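# Move a glass graduated cylinder upright into the cart's top tray

## Task

Take the graduated cylinder that sits on the shelved bench and set it standing upright in the top tray of the cart, with its base touching the tray floor itself rather than resting on another cylinder's base; every other cylinder must also be standing in that tray when finished. No cylinder may tip over or reach the room's floor, and none may break (glass breaks from a drop beyond a few centimetres or a hard knock). Finish by releasing the cylinder and moving the hand away; the robot must not fall or be left leaning, and the result must hold without the robot supporting anything.

## Robot and tools

Robot: TidyBot++, a 0.54 m long, 0.50 m wide, 0.38 m high wheeled base carrying one seven-joint arm with a two-finger gripper. The shoulder sits 0.12 m ahead of the base centre at 0.68 m height. Cameras: base_camera (fixed on the base, looking forward and down) and wrist_camera (fisheye, looks along the hand). The arm begins folded with the hand down, reaching at most 0.08 m beyond the base front.

Frames: base frame has its origin on the floor below the base centre, x forward, y left, z up. hand_pose is reported in it: the point between the finger pads, its z axis along the fingers, fingers closing along its y axis. Odometry is the base frame as it was at scene start; heading is positive to the left, -3.142 to 3.142. base_tilt is in degrees, positive when leaning forward or right.

execute_actions: argument actions is a list holding one action or none (empty list only reports state and images). An action may contain base, joints, speeds. base holds exactly one relative command, an offset from where the base currently is: translate_m (metres, forward positive, -2 to 2), strafe_m (metres, left positive, -2 to 2) or rotate_rad (radians, counter-clockwise from above positive, -6.3 to 6.3). joints is a set of absolute targets keyed by name: joint_1_rad (any angle; positive turns the arm clockwise from above, opposite to rotate_rad), joint_2_rad shoulder -2.249 to 2.249, joint_3_rad any angle, joint_4_rad elbow -2.579 to 2.579, joint_5_rad any angle, joint_6_rad wrist -2.099 to 2.099, joint_7_rad any angle (hand down: positive is counter-clockwise from above; at 1.57 fingers open left/right), gripper_pos 0 (open, ~85 mm gap) to 1 (closed, squeezing ~100 N per finger). Unbounded joints go the short way; turn in steps under half a turn. speeds caps top speed for that action only: translate_m and strafe_m 0.05 to 0.5 m/s, rotate_rad 0.1 to 1.57 rad/s. Base moves needing over 8.667 s are refused; no action runs over 15 s. Unknown keys or out-of-range values refuse the call with no motion. cameras picks images: base_camera, wrist_camera or all; [] means none.

Planar arm geometry (joint_1_rad 0, joint_3_rad 3.14, joint_5_rad 0): segment angles from vertical are j2, j2-j4, j2-j4-j6 for lengths 0.42, 0.31, 0.31 m; reach and height from the shoulder are sums of length*sin and length*cos. A downward hand can rise to about 0.94 m above the floor, only near the base.

wait(seconds 0 to 10): no new command, returns state and images. zoom_image(camera, region [x0,y0,x1,y1] pixels, max 504x504) enlarges the latest image. read_manual gives only licence text. finished_scene(scene) ends the scene irreversibly and reports success; call it only once the cylinder stands freely and the hand has left.

Result lines: base_status and joint_status per motion: done; off_target (resting away from target, may still push); contact_stop or time_out (target dropped, holds position); not_followed with a cause line (self-collision check withheld arm targets; gripper still acts; those targets may be retried later). A blocked base can still read done while short. motor_effort is percent of maximum, peak in brackets. ARM HIT means a hard hit on base or arm. Torque fault (joint_1-4 over 104.5 N m, joint_5-7 over 51.3) freezes the arm 10 s. Motor temperatures: MOTOR HOT from 60 °C, OVER-TEMPERATURE FAULT at 75 °C (arm sags; resend targets). Gripper off_target when closing means it is holding something.

Accuracy: friction and load sag leave the hand a cm or two off; correct by sending last command plus (wanted minus read). Never command a joint to its read angle while holding a load. Trust camera images over hand_pose. Odometry drifts and counts wheel slip.

Avoid: driving the base while the arm is caught on something high (tip risk), pushing sideways on a raised hand, dropping or knocking the glass, releasing it above the tray floor, leaving it on another cylinder's foot, and long holds that heat motors. Motion time matters; thinking lets the scene run.

Each tool is called after ">>>" as a command line: name --argument value for each argument, lists and objects as JSON in quotes; but a table of rows of numbers goes row by row, as --pt "numbers of a row", without its own name.

## Session

>>> execute_actions --actions '[]'

Scene clock: 0.00 s.
Motor temperatures (°C, as the motors report them): [33 32 29 30 33 38 44]
base_odometry: x=+0.000 y=+0.000 heading=+0.000 (m, m, rad; odometry frame)
base_tilt: forward=+0.5 right=+0.1 (deg)
base_status: not commanded
joint_positions: joint_1_rad=-0.042 joint_2_rad=-0.366 joint_3_rad=+3.093 joint_4_rad=-2.525 joint_5_rad=+0.013 joint_6_rad=-0.823 joint_7_rad=+1.565 gripper_pos=+0.000
joint_status: not commanded
motor_effort: joint_1_rad=+0 joint_2_rad=-1 joint_3_rad=+0 joint_4_rad=+15 joint_5_rad=+0 joint_6_rad=+1 joint_7_rad=-1 (%)
hand_pose: x=+0.2785 y=+0.0106 z=+0.5926 quat_wxyz=(+0.010, +0.996, +0.045, +0.080) (m; base frame)
pictures: base_camera, wrist_camera
Images, in order (width x height): base_camera 644x364, wrist_camera 644x476.

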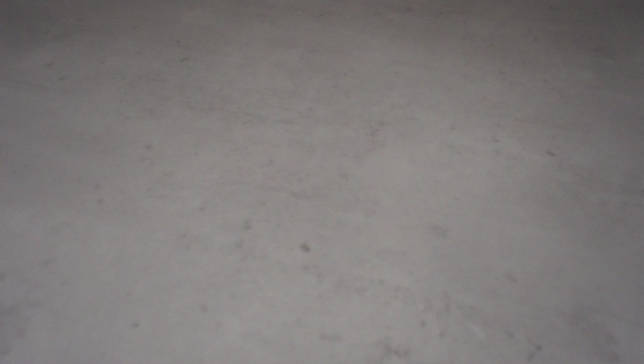

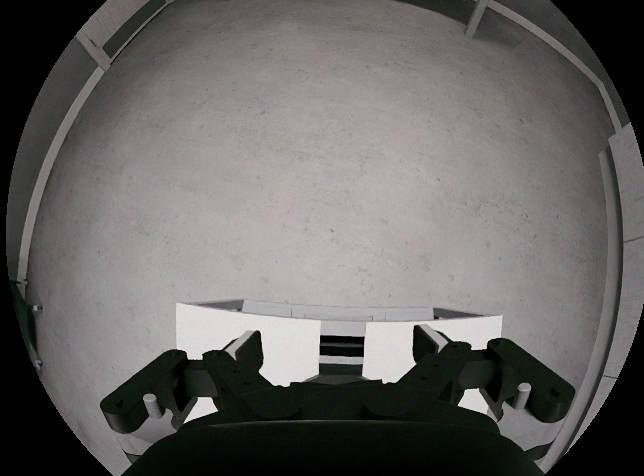

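>>> execute_actions --actions '[{"joints":{"joint_2_rad":-0.4,"joint_4_rad":-2.2,"joint_6_rad":0.0}}]' --cameras '["wrist_camera"]'

Scene clock: 3.07 s.
Motor temperatures (°C, as the motors report them): [33 32 29 30 33 38 44]
base_odometry: x=+0.000 y=+0.000 heading=+0.000 (m, m, rad; odometry frame)
base_tilt: forward=+0.5 right=+0.1 (deg)
base_status: not commanded
joint_positions: joint_1_rad=-0.042 joint_2_rad=-0.386 joint_3_rad=+3.093 joint_4_rad=-2.216 joint_5_rad=+0.013 joint_6_rad=-0.021 joint_7_rad=+1.565 gripper_pos=+0.000
joint_status: all done
motor_effort: joint_1_rad=+1(0) joint_2_rad=-7(6) joint_3_rad=+0(0) joint_4_rad=+21(21) joint_5_rad=-1(1) joint_6_rad=+8(8) joint_7_rad=+0(0) (%)
hand_pose: x=+0.5612 y=+0.0436 z=+0.9044 quat_wxyz=(-0.016, +0.798, +0.043, +0.601) (m; base frame)
pictures: wrist_camera
camera_calibration (this result's frames):
wrist_camera: T_world_to_cam=[[0.100098, -0.994589, -0.027812, 0.0157893], [-0.226896, 0.00439827, -0.973909, 1.0681], [0.968761, 0.103797, -0.225228, -0.211946], [0, 0, 0, 1]] pos_world=[0.446092, 0.0330054, 0.992934]
Images, in order (width x height): wrist_camera 644x476.

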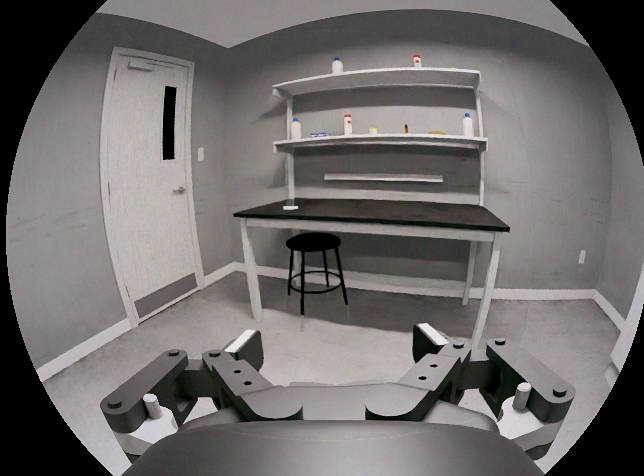

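>>> zoom_image --camera "wrist_camera" --region '[220, 150, 380, 270]'

>>> execute_actions --actions '[{"joints":{"joint_1_rad":-1.6}}]' --cameras '["wrist_camera"]'

Region (220, 150, 380, 270) of wrist_camera's 644x476 image, scaled by 3.150; it fills the top 378 rows of this view, and the rest is white.

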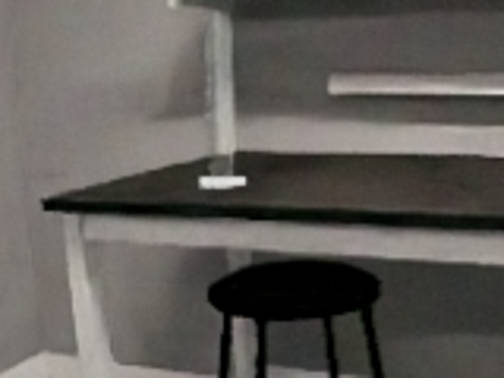

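Scene clock: 7.53 s.
Motor temperatures (°C, as the motors report them): [33 32 29 30 33 38 44]
base_odometry: x=+0.000 y=+0.000 heading=+0.000 (m, m, rad; odometry frame)
base_tilt: forward=+0.5 right=+0.1 (deg)
base_status: not commanded
joint_positions: joint_1_rad=-1.588 joint_2_rad=-0.386 joint_3_rad=+3.093 joint_4_rad=-2.216 joint_5_rad=+0.013 joint_6_rad=-0.021 joint_7_rad=+1.565 gripper_pos=+0.000
joint_status: all done
motor_effort: joint_1_rad=+0(2) joint_2_rad=-7(7) joint_3_rad=+0(1) joint_4_rad=+21(21) joint_5_rad=-1(0) joint_6_rad=+8(7) joint_7_rad=+0(1) (%)
hand_pose: x=+0.0865 y=+0.4431 z=+0.9044 quat_wxyz=(-0.431, +0.541, +0.588, +0.419) (m; base frame)
pictures: wrist_camera
camera_calibration (this result's frames):
wrist_camera: T_world_to_cam=[[0.996781, 0.0751954, -0.0278122, -0.0909158], [-0.010071, -0.226715, -0.973909, 1.0423], [-0.0795389, 0.971054, -0.225228, -0.0871984], [0, 0, 0, 1]] pos_world=[0.0941845, 0.327815, 0.992934]
Images, in order (width x height): wrist_camera 644x476.

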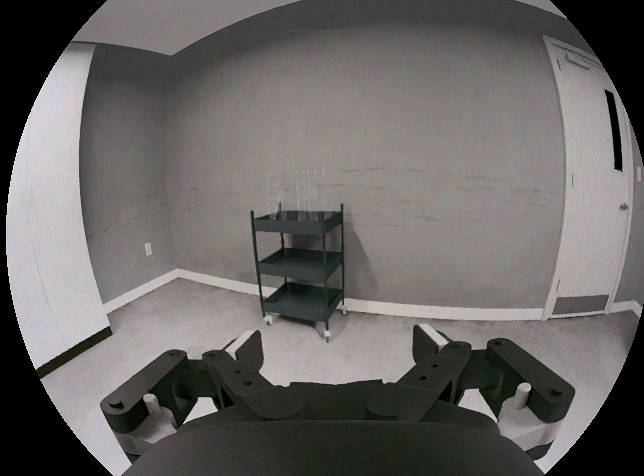

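>>> zoom_image --camera "wrist_camera" --region '[230, 150, 370, 290]'

Region (230, 150, 370, 290) of wrist_camera's 644x476 image, scaled by 3.600.

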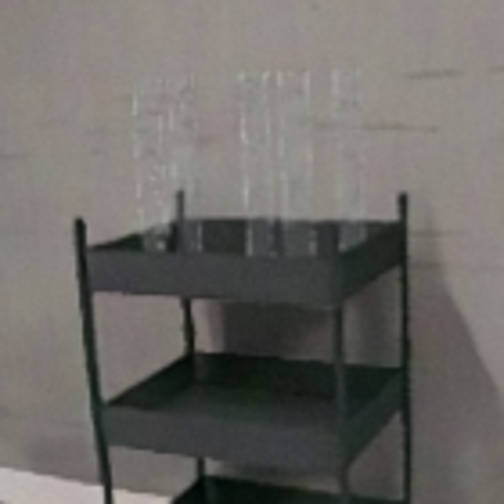

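>>> execute_actions --actions '[{"base":{"strafe_m":1.1},"joints":{"joint_1_rad":-1.9,"joint_2_rad":0.2,"joint_4_rad":-0.6,"joint_6_rad":-1.5}}]' --cameras '["wrist_camera"]'

Scene clock: 30.50 s.
Motor temperatures (°C, as the motors report them): [33 32 29 30 33 38 44]
base_odometry: x=+0.001 y=+1.100 heading=+0.000 (m, m, rad; odometry frame)
base_tilt: forward=+0.5 right=+0.0 (deg)
base_status: done
joint_positions: joint_1_rad=-1.884 joint_2_rad=+0.197 joint_3_rad=+3.093 joint_4_rad=-0.626 joint_5_rad=+0.013 joint_6_rad=-1.468 joint_7_rad=+1.565 gripper_pos=+0.000
joint_status: all done
motor_effort: joint_1_rad=+1(0) joint_2_rad=-22(25) joint_3_rad=-1(1) joint_4_rad=+16(23) joint_5_rad=+0(1) joint_6_rad=+6(9) joint_7_rad=-1(1) (%)
hand_pose: x=-0.0676 y=+0.5135 z=+1.1026 quat_wxyz=(-0.338, +0.524, +0.746, +0.235) (m; base frame)
pictures: wrist_camera
camera_calibration (this result's frames):
wrist_camera: T_world_to_cam=[[0.942462, 0.329366, -0.0573028, -0.0388062], [0.161893, -0.599604, -0.783751, 1.24314], [-0.2925, 0.729378, -0.618426, 0.420101], [0, 0, 0, 1]] pos_world=[-0.0418023, 0.451759, 1.23189]
Images, in order (width x height): wrist_camera 644x476.

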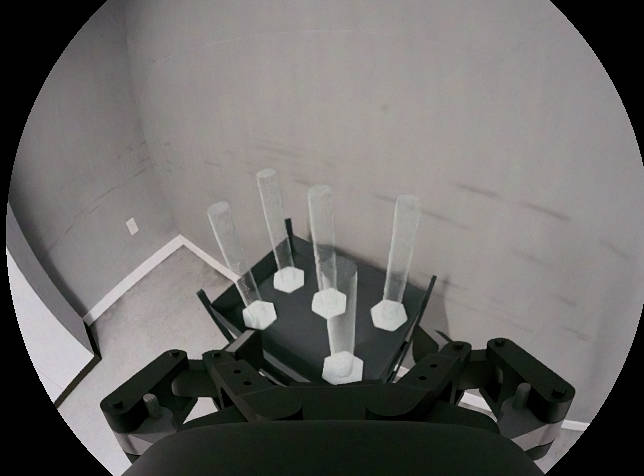

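Tilt down more to see the tray.

>>> execute_actions --actions '[{"joints":{"joint_6_rad":-1.9}}]' --cameras '["wrist_camera"]'

>>> zoom_image --camera "wrist_camera" --region '[180, 60, 460, 340]'

Scene clock: 33.33 s.
Motor temperatures (°C, as the motors report them): [33 32 29 30 33 38 44]
base_odometry: x=+0.001 y=+1.100 heading=+0.000 (m, m, rad; odometry frame)
base_tilt: forward=+0.5 right=+0.0 (deg)
base_status: not commanded
joint_positions: joint_1_rad=-1.884 joint_2_rad=+0.197 joint_3_rad=+3.093 joint_4_rad=-0.624 joint_5_rad=+0.013 joint_6_rad=-1.890 joint_7_rad=+1.565 gripper_pos=+0.000
joint_status: all done
motor_effort: joint_1_rad=+1(0) joint_2_rad=-20(22) joint_3_rad=+0(1) joint_4_rad=+14(16) joint_5_rad=-1(1) joint_6_rad=+3(6) joint_7_rad=-1(1) (%)
hand_pose: x=-0.0316 y=+0.4155 z=+1.0257 quat_wxyz=(-0.175, +0.561, +0.800, +0.122) (m; base frame)
pictures: wrist_camera
camera_calibration (this result's frames):
wrist_camera: T_world_to_cam=[[0.950089, 0.308569, -0.0459897, -0.0475932], [0.253213, -0.848818, -0.464102, 0.896897], [-0.182244, 0.429293, -0.884587, 0.85576], [0, 0, 0, 1]] pos_world=[-0.0259307, 0.408616, 1.17106]
Images, in order (width x height): wrist_camera 644x476.

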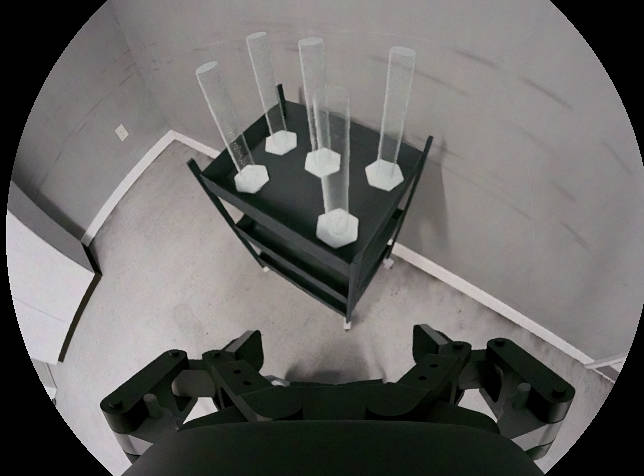

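Region (180, 60, 460, 340) of wrist_camera's 644x476 image, scaled by 1.800.

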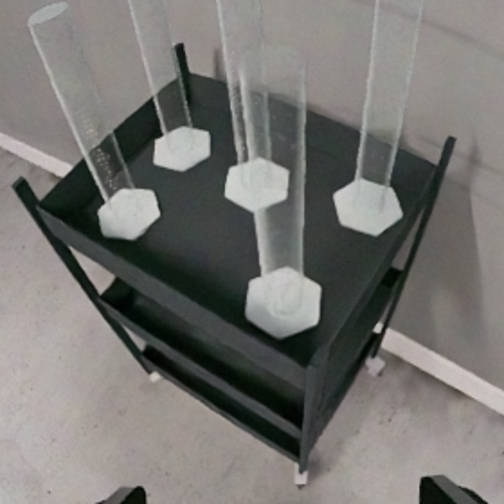

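>>> execute_actions --actions '[{"base":{"rotate_rad":-0.26},"joints":{"joint_1_rad":-0.6,"joint_3_rad":3.15}}]' --cameras '[]'

>>> execute_actions --actions '[{"base":{"translate_m":1.2},"joints":{"joint_1_rad":0.0,"joint_2_rad":0.28,"joint_3_rad":3.15,"joint_4_rad":-1.805,"joint_5_rad":0.0,"joint_6_rad":0.513,"joint_7_rad":1.57}}]'

Scene clock: 62.63 s.
Motor temperatures (°C, as the motors report them): [33 32 29 30 33 38 44]
base_odometry: x=+0.001 y=+1.100 heading=-0.260 (m, m, rad; odometry frame)
base_tilt: forward=+0.5 right=+0.1 (deg)
base_status: done
joint_positions: joint_1_rad=-0.611 joint_2_rad=+0.198 joint_3_rad=+3.133 joint_4_rad=-0.624 joint_5_rad=+0.013 joint_6_rad=-1.890 joint_7_rad=+1.565 gripper_pos=+0.000
joint_status: all done
motor_effort: joint_1_rad=+1(3) joint_2_rad=-21(22) joint_3_rad=+0(2) joint_4_rad=+14(15) joint_5_rad=+0(0) joint_6_rad=+4(3) joint_7_rad=+0(1) (%)
hand_pose: x=+0.4812 y=+0.2541 z=+1.0256 quat_wxyz=(-0.061, +0.932, +0.292, +0.205) (m; base frame)
pictures: none
No camera images: the call's "cameras" was empty. Leave "cameras" out to get every camera's image.

Scene clock: 66.40 s.
Motor temperatures (°C, as the motors report them): [33 32 29 30 33 38 44]
base_odometry: x=+1.160 y=+0.790 heading=-0.261 (m, m, rad; odometry frame)
base_tilt: forward=+0.6 right=+0.1 (deg)
base_status: done
joint_positions: joint_1_rad=-0.011 joint_2_rad=+0.270 joint_3_rad=+3.136 joint_4_rad=-1.779 joint_5_rad=+0.013 joint_6_rad=+0.485 joint_7_rad=+1.565 gripper_pos=+0.000
joint_status: all done
motor_effort: joint_1_rad=+1(2) joint_2_rad=-29(30) joint_3_rad=-1(1) joint_4_rad=+20(22) joint_5_rad=-1(0) joint_6_rad=+8(8) joint_7_rad=+0(1) (%)
hand_pose: x=+0.8214 y=+0.0147 z=+0.9447 quat_wxyz=(-0.006, +0.705, +0.010, +0.709) (m; base frame)
pictures: base_camera, wrist_camera
camera_calibration (this result's frames):
wrist_camera: T_world_to_cam=[[0.0497074, -0.997833, -0.0431072, 0.0180178], [0.058304, 0.0459859, -0.997239, 0.953662], [0.997061, 0.0470568, 0.0604635, -0.744259], [0, 0, 0, 1]] pos_world=[0.685573, 0.00914615, 0.996806]
Images, in order (width x height): base_camera 644x364, wrist_camera 644x476.

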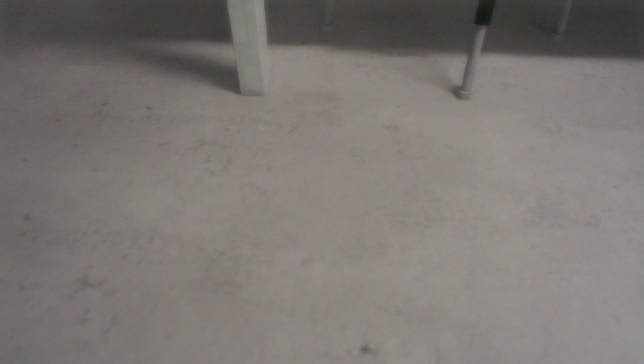

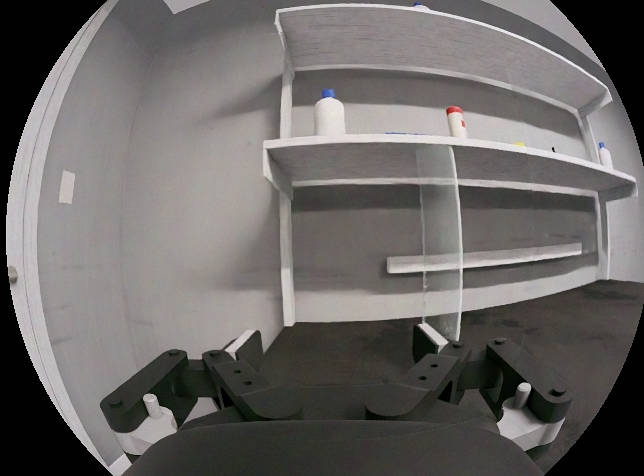

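>>> execute_actions --actions '[{"base":{"strafe_m":-0.10}}]' --cameras '["wrist_camera"]'

Scene clock: 71.53 s.
Motor temperatures (°C, as the motors report them): [33 32 29 30 33 38 44]
base_odometry: x=+1.135 y=+0.693 heading=-0.261 (m, m, rad; odometry frame)
base_tilt: forward=+0.5 right=+0.1 (deg)
base_status: done
joint_positions: joint_1_rad=+0.001 joint_2_rad=+0.270 joint_3_rad=+3.144 joint_4_rad=-1.780 joint_5_rad=+0.013 joint_6_rad=+0.485 joint_7_rad=+1.565 gripper_pos=+0.000
joint_status: not commanded
motor_effort: joint_1_rad=+1(4) joint_2_rad=-28(29) joint_3_rad=+0(2) joint_4_rad=+20(21) joint_5_rad=+0(2) joint_6_rad=+8(8) joint_7_rad=-1(1) (%)
hand_pose: x=+0.8215 y=+0.0010 z=+0.9441 quat_wxyz=(+0.002, +0.705, +0.003, +0.709) (m; base frame)
pictures: wrist_camera
camera_calibration (this result's frames):
wrist_camera: T_world_to_cam=[[0.0293546, -0.998729, -0.0409676, 0.0189897], [0.0584199, 0.0426294, -0.997381, 0.953791], [0.99786, 0.0268845, 0.0595971, -0.743524], [0, 0, 0, 1]] pos_world=[0.685655, -0.00170465, 0.996383]
Images, in order (width x height): wrist_camera 644x476.

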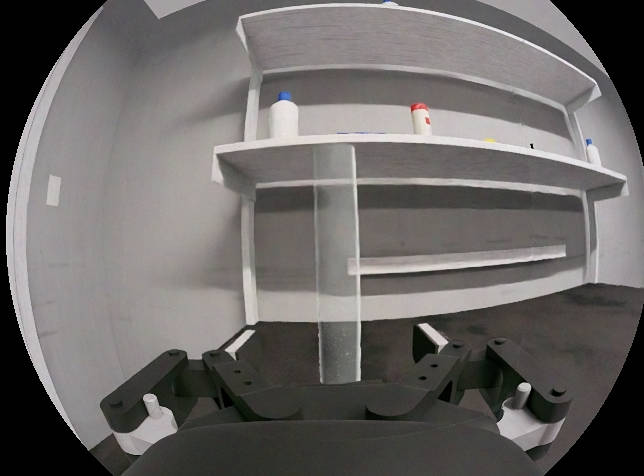

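>>> execute_actions --actions '[{"base":{"translate_m":0.12},"speeds":{"translate_m":0.15}}]' --cameras '["wrist_camera"]'

Scene clock: 77.50 s.
Motor temperatures (°C, as the motors report them): [33 32 29 30 33 38 44]
base_odometry: x=+1.251 y=+0.662 heading=-0.261 (m, m, rad; odometry frame)
base_tilt: forward=+0.6 right=+0.1 (deg)
base_status: done
joint_positions: joint_1_rad=+0.001 joint_2_rad=+0.274 joint_3_rad=+3.144 joint_4_rad=-1.782 joint_5_rad=+0.013 joint_6_rad=+0.486 joint_7_rad=+1.565 gripper_pos=+0.000
joint_status: not commanded
motor_effort: joint_1_rad=+1(1) joint_2_rad=-29(31) joint_3_rad=-1(1) joint_4_rad=+20(21) joint_5_rad=+0(0) joint_6_rad=+8(9) joint_7_rad=-1(1) (%)
hand_pose: x=+0.8222 y=+0.0010 z=+0.9408 quat_wxyz=(+0.002, +0.707, +0.003, +0.707) (m; base frame)
pictures: wrist_camera
camera_calibration (this result's frames):
wrist_camera: T_world_to_cam=[[0.0291745, -0.998728, -0.0411158, 0.0191226], [0.0538229, 0.0426432, -0.99764, 0.954423], [0.998124, 0.0268926, 0.0549986, -0.739864], [0, 0, 0, 1]] pos_world=[0.686549, -0.00170452, 0.993648]
Images, in order (width x height): wrist_camera 644x476.

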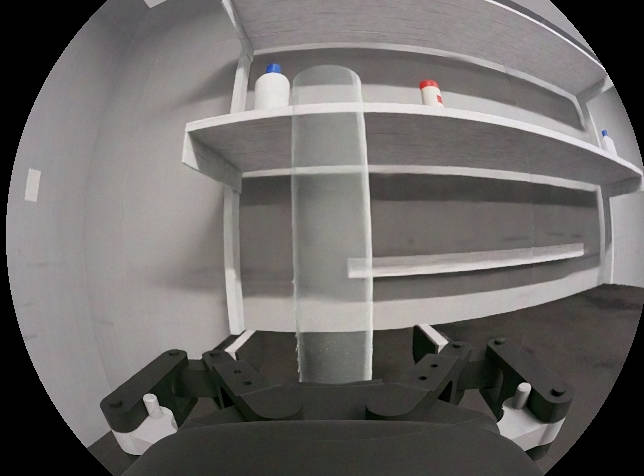

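>>> execute_actions --actions '[{"base":{"translate_m":0.013},"joints":{"gripper_pos":0.4},"speeds":{"translate_m":0.05}}]' --cameras '["wrist_camera"]'

Scene clock: 80.30 s.
Motor temperatures (°C, as the motors report them): [33 32 29 30 33 38 44]
base_odometry: x=+1.263 y=+0.658 heading=-0.261 (m, m, rad; odometry frame)
base_tilt: forward=+0.6 right=+0.1 (deg)
base_status: done
joint_positions: joint_1_rad=+0.001 joint_2_rad=+0.275 joint_3_rad=+3.144 joint_4_rad=-1.782 joint_5_rad=+0.013 joint_6_rad=+0.486 joint_7_rad=+1.565 gripper_pos=+0.400
joint_status: all done
motor_effort: joint_1_rad=+1(1) joint_2_rad=-28(30) joint_3_rad=-1(2) joint_4_rad=+20(21) joint_5_rad=-1(0) joint_6_rad=+8(8) joint_7_rad=-1(1) (%)
hand_pose: x=+0.8226 y=+0.0010 z=+0.9393 quat_wxyz=(+0.002, +0.707, +0.003, +0.707) (m; base frame)
pictures: wrist_camera
camera_calibration (this result's frames):
wrist_camera: T_world_to_cam=[[0.0290897, -0.998728, -0.0411794, 0.0191796], [0.0517548, 0.0426465, -0.997749, 0.95477], [0.998236, 0.026893, 0.0529295, -0.738387], [0, 0, 0, 1]] pos_world=[0.687113, -0.0017049, 0.992493]
Images, in order (width x height): wrist_camera 644x476.

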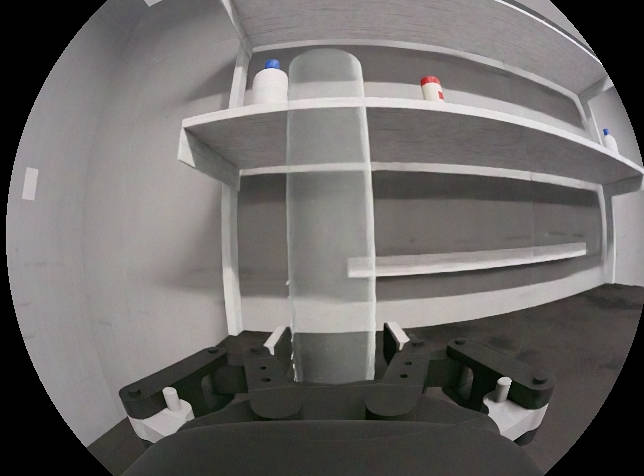

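>>> execute_actions --actions '[{"joints":{"gripper_pos":1.0}}]' --cameras '["wrist_camera"]'

Scene clock: 83.23 s.
Motor temperatures (°C, as the motors report them): [33 32 29 30 33 38 44]
base_odometry: x=+1.263 y=+0.658 heading=-0.261 (m, m, rad; odometry frame)
base_tilt: forward=+0.6 right=+0.1 (deg)
base_status: not commanded
joint_positions: joint_1_rad=+0.001 joint_2_rad=+0.275 joint_3_rad=+3.144 joint_4_rad=-1.782 joint_5_rad=+0.013 joint_6_rad=+0.486 joint_7_rad=+1.565 gripper_pos=+0.557
joint_status: gripper_pos off_target (ended at +0.557, target +1.000)
motor_effort: joint_1_rad=+1(1) joint_2_rad=-28(29) joint_3_rad=+0(0) joint_4_rad=+19(21) joint_5_rad=+0(0) joint_6_rad=+7(8) joint_7_rad=-1(0) (%)
hand_pose: x=+0.8226 y=+0.0010 z=+0.9393 quat_wxyz=(+0.002, +0.707, +0.003, +0.707) (m; base frame)
pictures: wrist_camera
camera_calibration (this result's frames):
wrist_camera: T_world_to_cam=[[0.02909, -0.998728, -0.0411792, 0.0191793], [0.0517557, 0.0426463, -0.997749, 0.95477], [0.998236, 0.0268933, 0.0529305, -0.738388], [0, 0, 0, 1]] pos_world=[0.687113, -0.00170477, 0.992493]
Images, in order (width x height): wrist_camera 644x476.

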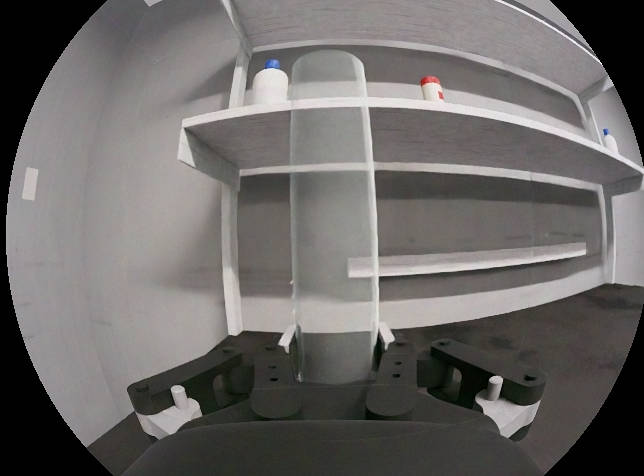

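>>> execute_actions --actions '[{"joints":{"joint_2_rad":0.217,"joint_4_rad":-1.68,"joint_6_rad":0.34}}]' --cameras '["wrist_camera"]'

Scene clock: 86.73 s.
Motor temperatures (°C, as the motors report them): [33 32 29 30 33 38 44]
base_odometry: x=+1.263 y=+0.658 heading=-0.261 (m, m, rad; odometry frame)
base_tilt: forward=+0.6 right=+0.1 (deg)
base_status: not commanded
joint_positions: joint_1_rad=+0.001 joint_2_rad=+0.243 joint_3_rad=+3.144 joint_4_rad=-1.715 joint_5_rad=+0.013 joint_6_rad=+0.359 joint_7_rad=+1.565 gripper_pos=+0.557
joint_status: all done
motor_effort: joint_1_rad=+1(1) joint_2_rad=-30(32) joint_3_rad=+0(1) joint_4_rad=+23(24) joint_5_rad=+0(0) joint_6_rad=+9(10) joint_7_rad=-1(1) (%)
hand_pose: x=+0.8225 y=+0.0005 z=+0.9623 quat_wxyz=(+0.002, +0.717, +0.003, +0.697) (m; base frame)
pictures: wrist_camera
camera_calibration (this result's frames):
wrist_camera: T_world_to_cam=[[0.0263568, -0.998795, -0.0414086, 0.0220945], [0.0238395, 0.0420392, -0.998832, 1.00171], [0.999368, 0.0253388, 0.0249188, -0.71347], [0, 0, 0, 1]] pos_world=[0.688557, -0.00196457, 1.01923]
Images, in order (width x height): wrist_camera 644x476.

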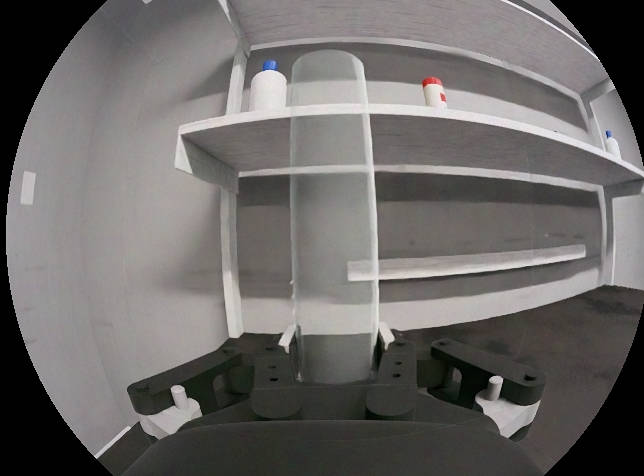

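>>> execute_actions --actions '[{"base":{"translate_m":-1.855},"joints":{"joint_1_rad":-1.585,"joint_2_rad":-0.225,"joint_4_rad":-2.15}}]' --cameras '["wrist_camera"]'

Scene clock: 104.10 s.
Motor temperatures (°C, as the motors report them): [33 33 29 30 33 38 44]
base_odometry: x=-0.529 y=+1.137 heading=-0.261 (m, m, rad; odometry frame)
base_tilt: forward=+0.5 right=+0.1 (deg)
base_status: done
joint_positions: joint_1_rad=-1.576 joint_2_rad=-0.198 joint_3_rad=+3.144 joint_4_rad=-2.135 joint_5_rad=+0.013 joint_6_rad=+0.357 joint_7_rad=+1.565 gripper_pos=+0.557
joint_status: all done
motor_effort: joint_1_rad=+0(3) joint_2_rad=-15(35) joint_3_rad=-1(2) joint_4_rad=+24(24) joint_5_rad=+0(0) joint_6_rad=+10(10) joint_7_rad=-1(0) (%)
hand_pose: x=+0.1147 y=+0.5219 z=+0.9789 quat_wxyz=(-0.498, +0.499, +0.506, +0.497) (m; base frame)
pictures: wrist_camera
camera_calibration (this result's frames):
wrist_camera: T_world_to_cam=[[0.998554, 0.0337994, -0.0418055, -0.0878188], [-0.0432626, 0.0435965, -0.998112, 1.01944], [-0.031913, 0.998477, 0.0449957, -0.428976], [0, 0, 0, 1]] pos_world=[0.118105, 0.386847, 1.03314]
Images, in order (width x height): wrist_camera 644x476.

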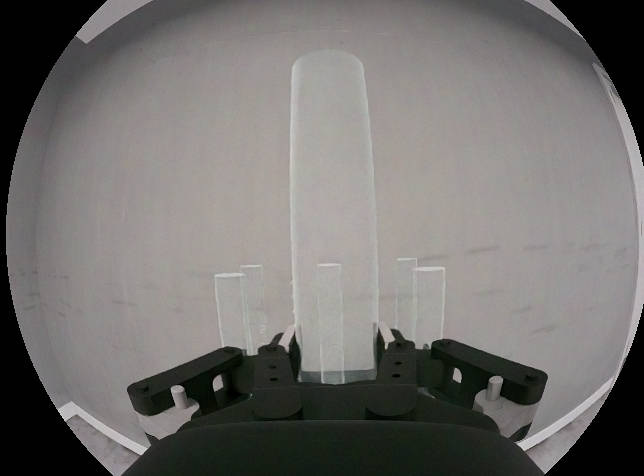

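>>> zoom_image --camera "wrist_camera" --region '[200, 230, 460, 400]'

Region (200, 230, 460, 400) of wrist_camera's 644x476 image, scaled by 1.938; it fills the top 330 rows of this view, and the rest is white.

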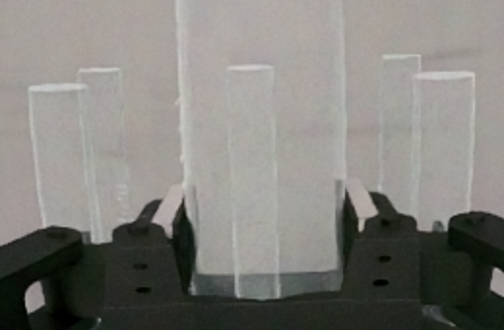

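>>> execute_actions --actions '[{"base":{"strafe_m":0.20},"joints":{"joint_1_rad":-1.61},"speeds":{"strafe_m":0.2}}]' --cameras '["wrist_camera"]'

Scene clock: 114.83 s.
Motor temperatures (°C, as the motors report them): [33 33 29 30 33 38 44]
base_odometry: x=-0.477 y=+1.330 heading=-0.261 (m, m, rad; odometry frame)
base_tilt: forward=+0.5 right=+0.0 (deg)
base_status: done
joint_positions: joint_1_rad=-1.600 joint_2_rad=-0.207 joint_3_rad=+3.144 joint_4_rad=-2.138 joint_5_rad=+0.013 joint_6_rad=+0.357 joint_7_rad=+1.565 gripper_pos=+0.557
joint_status: all done
motor_effort: joint_1_rad=+1(2) joint_2_rad=-15(17) joint_3_rad=-1(1) joint_4_rad=+24(24) joint_5_rad=+0(0) joint_6_rad=+10(10) joint_7_rad=-1(1) (%)
hand_pose: x=+0.1026 y=+0.5187 z=+0.9823 quat_wxyz=(-0.505, +0.491, +0.510, +0.493) (m; base frame)
pictures: wrist_camera
camera_calibration (this result's frames):
wrist_camera: T_world_to_cam=[[0.997481, 0.0574471, -0.0416197, -0.0877889], [-0.0444649, 0.0491711, -0.9978, 1.01935], [-0.0552742, 0.997137, 0.0516016, -0.429692], [0, 0, 0, 1]] pos_world=[0.109142, 0.383383, 1.03562]
Images, in order (width x height): wrist_camera 644x476.

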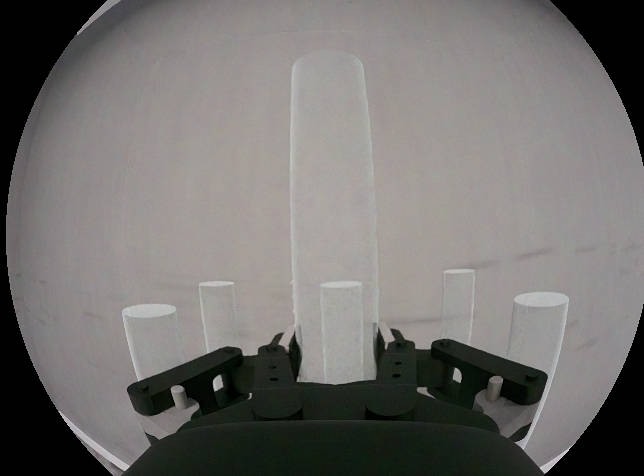

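>>> execute_actions --actions '[{"joints":{"joint_2_rad":-0.10,"joint_4_rad":-2.275,"joint_6_rad":0.615}}]' --cameras '[]'

Scene clock: 122.53 s.
Motor temperatures (°C, as the motors report them): [33 33 29 30 33 38 44]
base_odometry: x=-0.477 y=+1.330 heading=-0.261 (m, m, rad; odometry frame)
base_tilt: forward=+0.5 right=+0.0 (deg)
base_status: not commanded
joint_positions: joint_1_rad=-1.600 joint_2_rad=-0.092 joint_3_rad=+3.144 joint_4_rad=-2.269 joint_5_rad=+0.013 joint_6_rad=+0.571 joint_7_rad=+1.565 gripper_pos=+0.557
joint_status: all done
motor_effort: joint_1_rad=+0(0) joint_2_rad=-17(19) joint_3_rad=+0(1) joint_4_rad=+21(24) joint_5_rad=-1(0) joint_6_rad=+10(11) joint_7_rad=-1(1) (%)
hand_pose: x=+0.1014 y=+0.5306 z=+0.9110 quat_wxyz=(-0.498, +0.499, +0.518, +0.484) (m; base frame)
pictures: none
No camera images: the call's "cameras" was empty. Leave "cameras" out to get every camera's image.

>>> execute_actions --actions '[{"joints":{"joint_2_rad":-0.012,"joint_4_rad":-2.36,"joint_6_rad":0.822}}]' --cameras '["wrist_camera"]'

Scene clock: 137.53 s.
Motor temperatures (°C, as the motors report them): [33 33 29 30 33 38 44]
base_odometry: x=-0.477 y=+1.330 heading=-0.261 (m, m, rad; odometry frame)
base_tilt: forward=+0.5 right=+0.1 (deg)
base_status: not commanded
joint_positions: joint_1_rad=-1.600 joint_2_rad=-0.009 joint_3_rad=+3.144 joint_4_rad=-2.350 joint_5_rad=+0.013 joint_6_rad=+0.780 joint_7_rad=+1.565 gripper_pos=+0.557
joint_status: all done
motor_effort: joint_1_rad=+1(0) joint_2_rad=-18(20) joint_3_rad=-1(0) joint_4_rad=+19(22) joint_5_rad=+0(0) joint_6_rad=+9(10) joint_7_rad=-1(1) (%)
hand_pose: x=+0.1006 y=+0.5327 z=+0.8867 quat_wxyz=(-0.510, +0.487, +0.507, +0.494) (m; base frame)
pictures: wrist_camera
camera_calibration (this result's frames):
wrist_camera: T_world_to_cam=[[0.997075, 0.0626539, -0.0437701, -0.0914443], [-0.047603, 0.0610514, -0.996999, 0.916445], [-0.0597936, 0.996166, 0.0638553, -0.448713], [0, 0, 0, 1]] pos_world=[0.107972, 0.396772, 0.938345]
Images, in order (width x height): wrist_camera 644x476.

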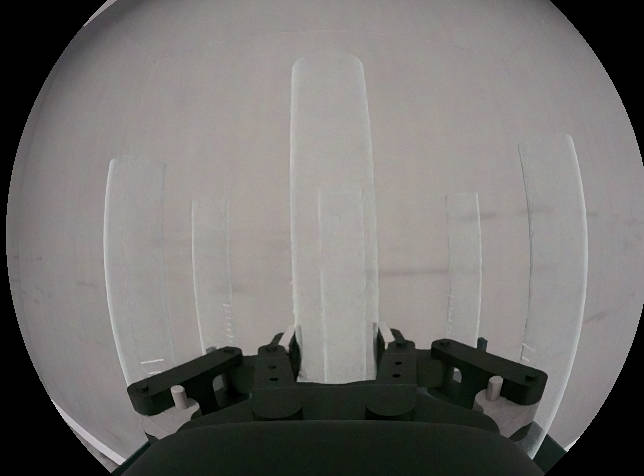

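>>> execute_actions --actions '[{"joints":{"joint_2_rad":0.056,"joint_4_rad":-2.413,"joint_6_rad":0.935}}]' --cameras '["wrist_camera"]'

Scene clock: 142.00 s.
Motor temperatures (°C, as the motors report them): [33 33 29 30 33 39 44]
base_odometry: x=-0.477 y=+1.330 heading=-0.261 (m, m, rad; odometry frame)
base_tilt: forward=+0.5 right=+0.1 (deg)
base_status: not commanded
joint_positions: joint_1_rad=-1.600 joint_2_rad=+0.057 joint_3_rad=+3.144 joint_4_rad=-2.402 joint_5_rad=+0.013 joint_6_rad=+0.892 joint_7_rad=+1.565 gripper_pos=+0.557
joint_status: all done
motor_effort: joint_1_rad=+1(0) joint_2_rad=-19(21) joint_3_rad=-1(0) joint_4_rad=+18(20) joint_5_rad=-1(1) joint_6_rad=+9(10) joint_7_rad=-1(1) (%)
hand_pose: x=+0.1003 y=+0.5334 z=+0.8592 quat_wxyz=(-0.509, +0.489, +0.509, +0.493) (m; base frame)
pictures: wrist_camera
camera_calibration (this result's frames):
wrist_camera: T_world_to_cam=[[0.996975, 0.0634118, -0.0449336, -0.0917235], [-0.0484623, 0.0552517, -0.997296, 0.892444], [-0.0607576, 0.996457, 0.0581577, -0.442815], [0, 0, 0, 1]] pos_world=[0.107792, 0.397754, 0.911662]
Images, in order (width x height): wrist_camera 644x476.

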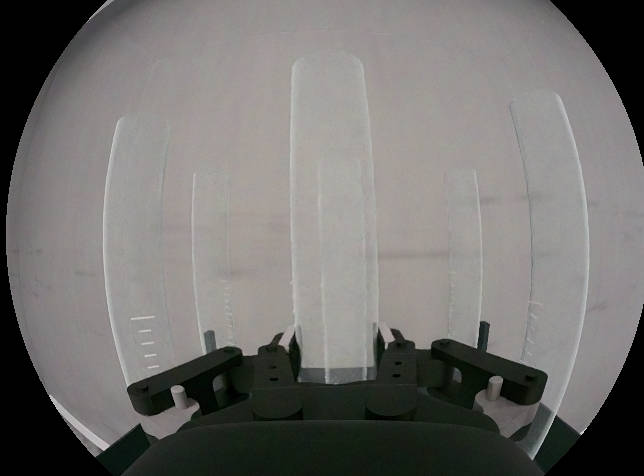

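>>> execute_actions --actions '[{"joints":{"joint_2_rad":0.10,"joint_4_rad":-2.447,"joint_6_rad":1.01}}]' --cameras '["wrist_camera"]'

Scene clock: 144.20 s.
Motor temperatures (°C, as the motors report them): [33 33 29 30 33 39 44]
base_odometry: x=-0.477 y=+1.330 heading=-0.261 (m, m, rad; odometry frame)
base_tilt: forward=+0.5 right=+0.0 (deg)
base_status: not commanded
joint_positions: joint_1_rad=-1.600 joint_2_rad=+0.098 joint_3_rad=+3.144 joint_4_rad=-2.434 joint_5_rad=+0.013 joint_6_rad=+0.969 joint_7_rad=+1.565 gripper_pos=+0.557
joint_status: all done
motor_effort: joint_1_rad=+0(1) joint_2_rad=-19(21) joint_3_rad=+0(0) joint_4_rad=+17(18) joint_5_rad=+0(0) joint_6_rad=+9(10) joint_7_rad=-1(0) (%)
hand_pose: x=+0.1001 y=+0.5321 z=+0.8449 quat_wxyz=(-0.510, +0.488, +0.508, +0.493) (m; base frame)
pictures: wrist_camera
camera_calibration (this result's frames):
wrist_camera: T_world_to_cam=[[0.996899, 0.0641678, -0.0455437, -0.0919926], [-0.0492977, 0.0581875, -0.997088, 0.876601], [-0.0613309, 0.996241, 0.0611704, -0.443152], [0, 0, 0, 1]] pos_world=[0.107743, 0.396382, 0.896967]
Images, in order (width x height): wrist_camera 644x476.

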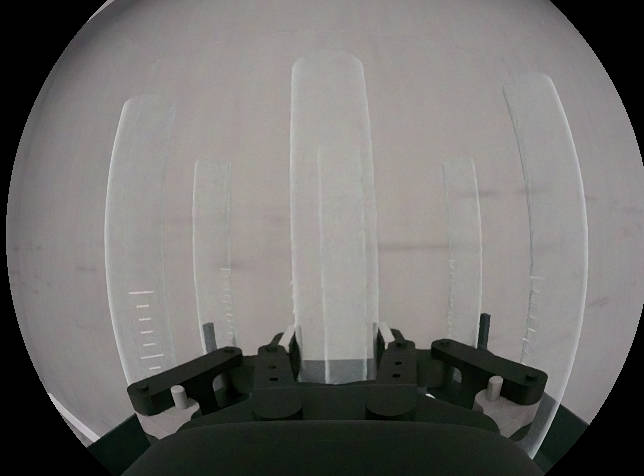

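No contact yet; a bit lower.

>>> execute_actions --actions '[{"joints":{"joint_2_rad":0.135,"joint_4_rad":-2.468,"joint_6_rad":1.055}}]' --cameras '["wrist_camera"]'

Scene clock: 146.30 s.
Motor temperatures (°C, as the motors report them): [33 33 29 30 33 39 44]
base_odometry: x=-0.477 y=+1.330 heading=-0.261 (m, m, rad; odometry frame)
base_tilt: forward=+0.5 right=+0.0 (deg)
base_status: not commanded
joint_positions: joint_1_rad=-1.600 joint_2_rad=+0.126 joint_3_rad=+3.144 joint_4_rad=-2.448 joint_5_rad=+0.013 joint_6_rad=+1.020 joint_7_rad=+1.565 gripper_pos=+0.557
joint_status: all done
motor_effort: joint_1_rad=+1(1) joint_2_rad=-18(20) joint_3_rad=-1(1) joint_4_rad=+15(17) joint_5_rad=-1(0) joint_6_rad=+9(11) joint_7_rad=-1(1) (%)
hand_pose: x=+0.0999 y=+0.5327 z=+0.8394 quat_wxyz=(-0.513, +0.486, +0.506, +0.495) (m; base frame)
pictures: wrist_camera
camera_calibration (this result's frames):
wrist_camera: T_world_to_cam=[[0.996839, 0.0650116, -0.0456768, -0.0924648], [-0.0500957, 0.0680464, -0.996424, 0.865375], [-0.061671, 0.995562, 0.071088, -0.451293], [0, 0, 0, 1]] pos_world=[0.107692, 0.396416, 0.890138]
Images, in order (width x height): wrist_camera 644x476.

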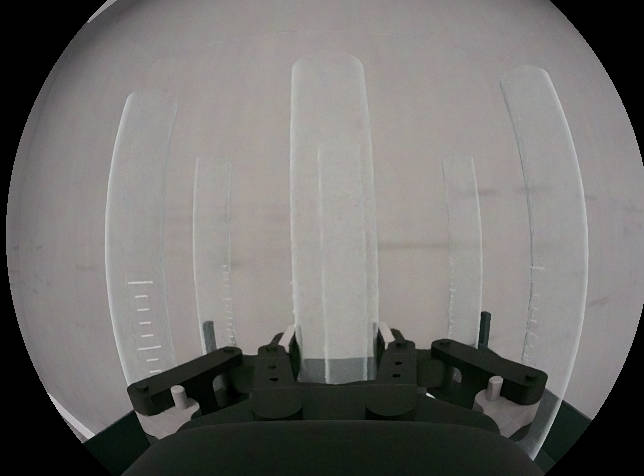

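Appears to be touching. Release.

>>> execute_actions --actions '[{"joints":{"gripper_pos":0.25}}]' --cameras '["wrist_camera"]'

Scene clock: 149.93 s.
Motor temperatures (°C, as the motors report them): [33 33 29 30 33 39 44]
base_odometry: x=-0.477 y=+1.330 heading=-0.261 (m, m, rad; odometry frame)
base_tilt: forward=+0.5 right=+0.0 (deg)
base_status: not commanded
joint_positions: joint_1_rad=-1.600 joint_2_rad=+0.126 joint_3_rad=+3.144 joint_4_rad=-2.448 joint_5_rad=+0.013 joint_6_rad=+1.023 joint_7_rad=+1.565 gripper_pos=+0.250
joint_status: all done
motor_effort: joint_1_rad=+1(1) joint_2_rad=-18(19) joint_3_rad=-1(1) joint_4_rad=+14(15) joint_5_rad=+0(0) joint_6_rad=+8(9) joint_7_rad=-1(0) (%)
hand_pose: x=+0.0999 y=+0.5327 z=+0.8402 quat_wxyz=(-0.514, +0.485, +0.505, +0.496) (m; base frame)
pictures: wrist_camera
camera_calibration (this result's frames):
wrist_camera: T_world_to_cam=[[0.996833, 0.0651401, -0.0456105, -0.0925481], [-0.0501883, 0.0704611, -0.996251, 0.864706], [-0.0616822, 0.995385, 0.0735072, -0.453271], [0, 0, 0, 1]] pos_world=[0.107694, 0.39628, 0.890562]
Images, in order (width x height): wrist_camera 644x476.

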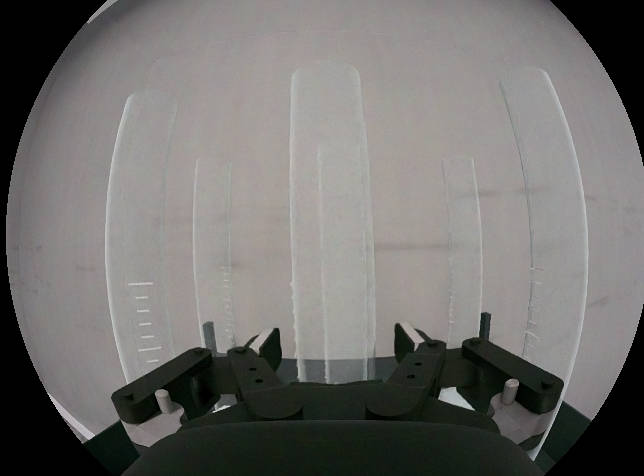

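>>> execute_actions --actions '[{"base":{"strafe_m":-0.4}}]' --cameras '["wrist_camera"]'

Scene clock: 153.40 s.
Motor temperatures (°C, as the motors report them): [33 33 29 30 33 39 44]
base_odometry: x=-0.581 y=+0.944 heading=-0.261 (m, m, rad; odometry frame)
base_tilt: forward=+0.5 right=+0.0 (deg)
base_status: done
joint_positions: joint_1_rad=-1.601 joint_2_rad=+0.131 joint_3_rad=+3.144 joint_4_rad=-2.451 joint_5_rad=+0.013 joint_6_rad=+1.025 joint_7_rad=+1.565 gripper_pos=+0.250
joint_status: not commanded
motor_effort: joint_1_rad=+1(1) joint_2_rad=-18(21) joint_3_rad=-1(2) joint_4_rad=+14(16) joint_5_rad=+0(0) joint_6_rad=+8(8) joint_7_rad=+0(1) (%)
hand_pose: x=+0.0992 y=+0.5329 z=+0.8368 quat_wxyz=(-0.513, +0.486, +0.507, +0.494) (m; base frame)
pictures: wrist_camera
camera_calibration (this result's frames):
wrist_camera: T_world_to_cam=[[0.996753, 0.066237, -0.0457756, -0.0924184], [-0.0500762, 0.0647947, -0.996641, 0.864611], [-0.0630485, 0.995698, 0.0679012, -0.448692], [0, 0, 0, 1]] pos_world=[0.107125, 0.396861, 0.887944]
Images, in order (width x height): wrist_camera 644x476.

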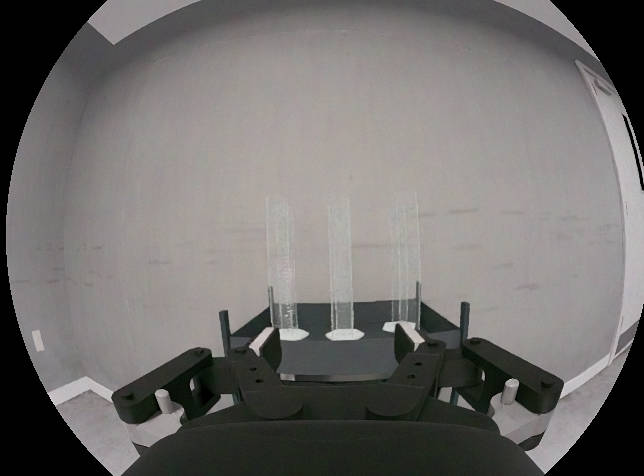

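>>> finished_scene --scene 1

The scene is finished: the task was done.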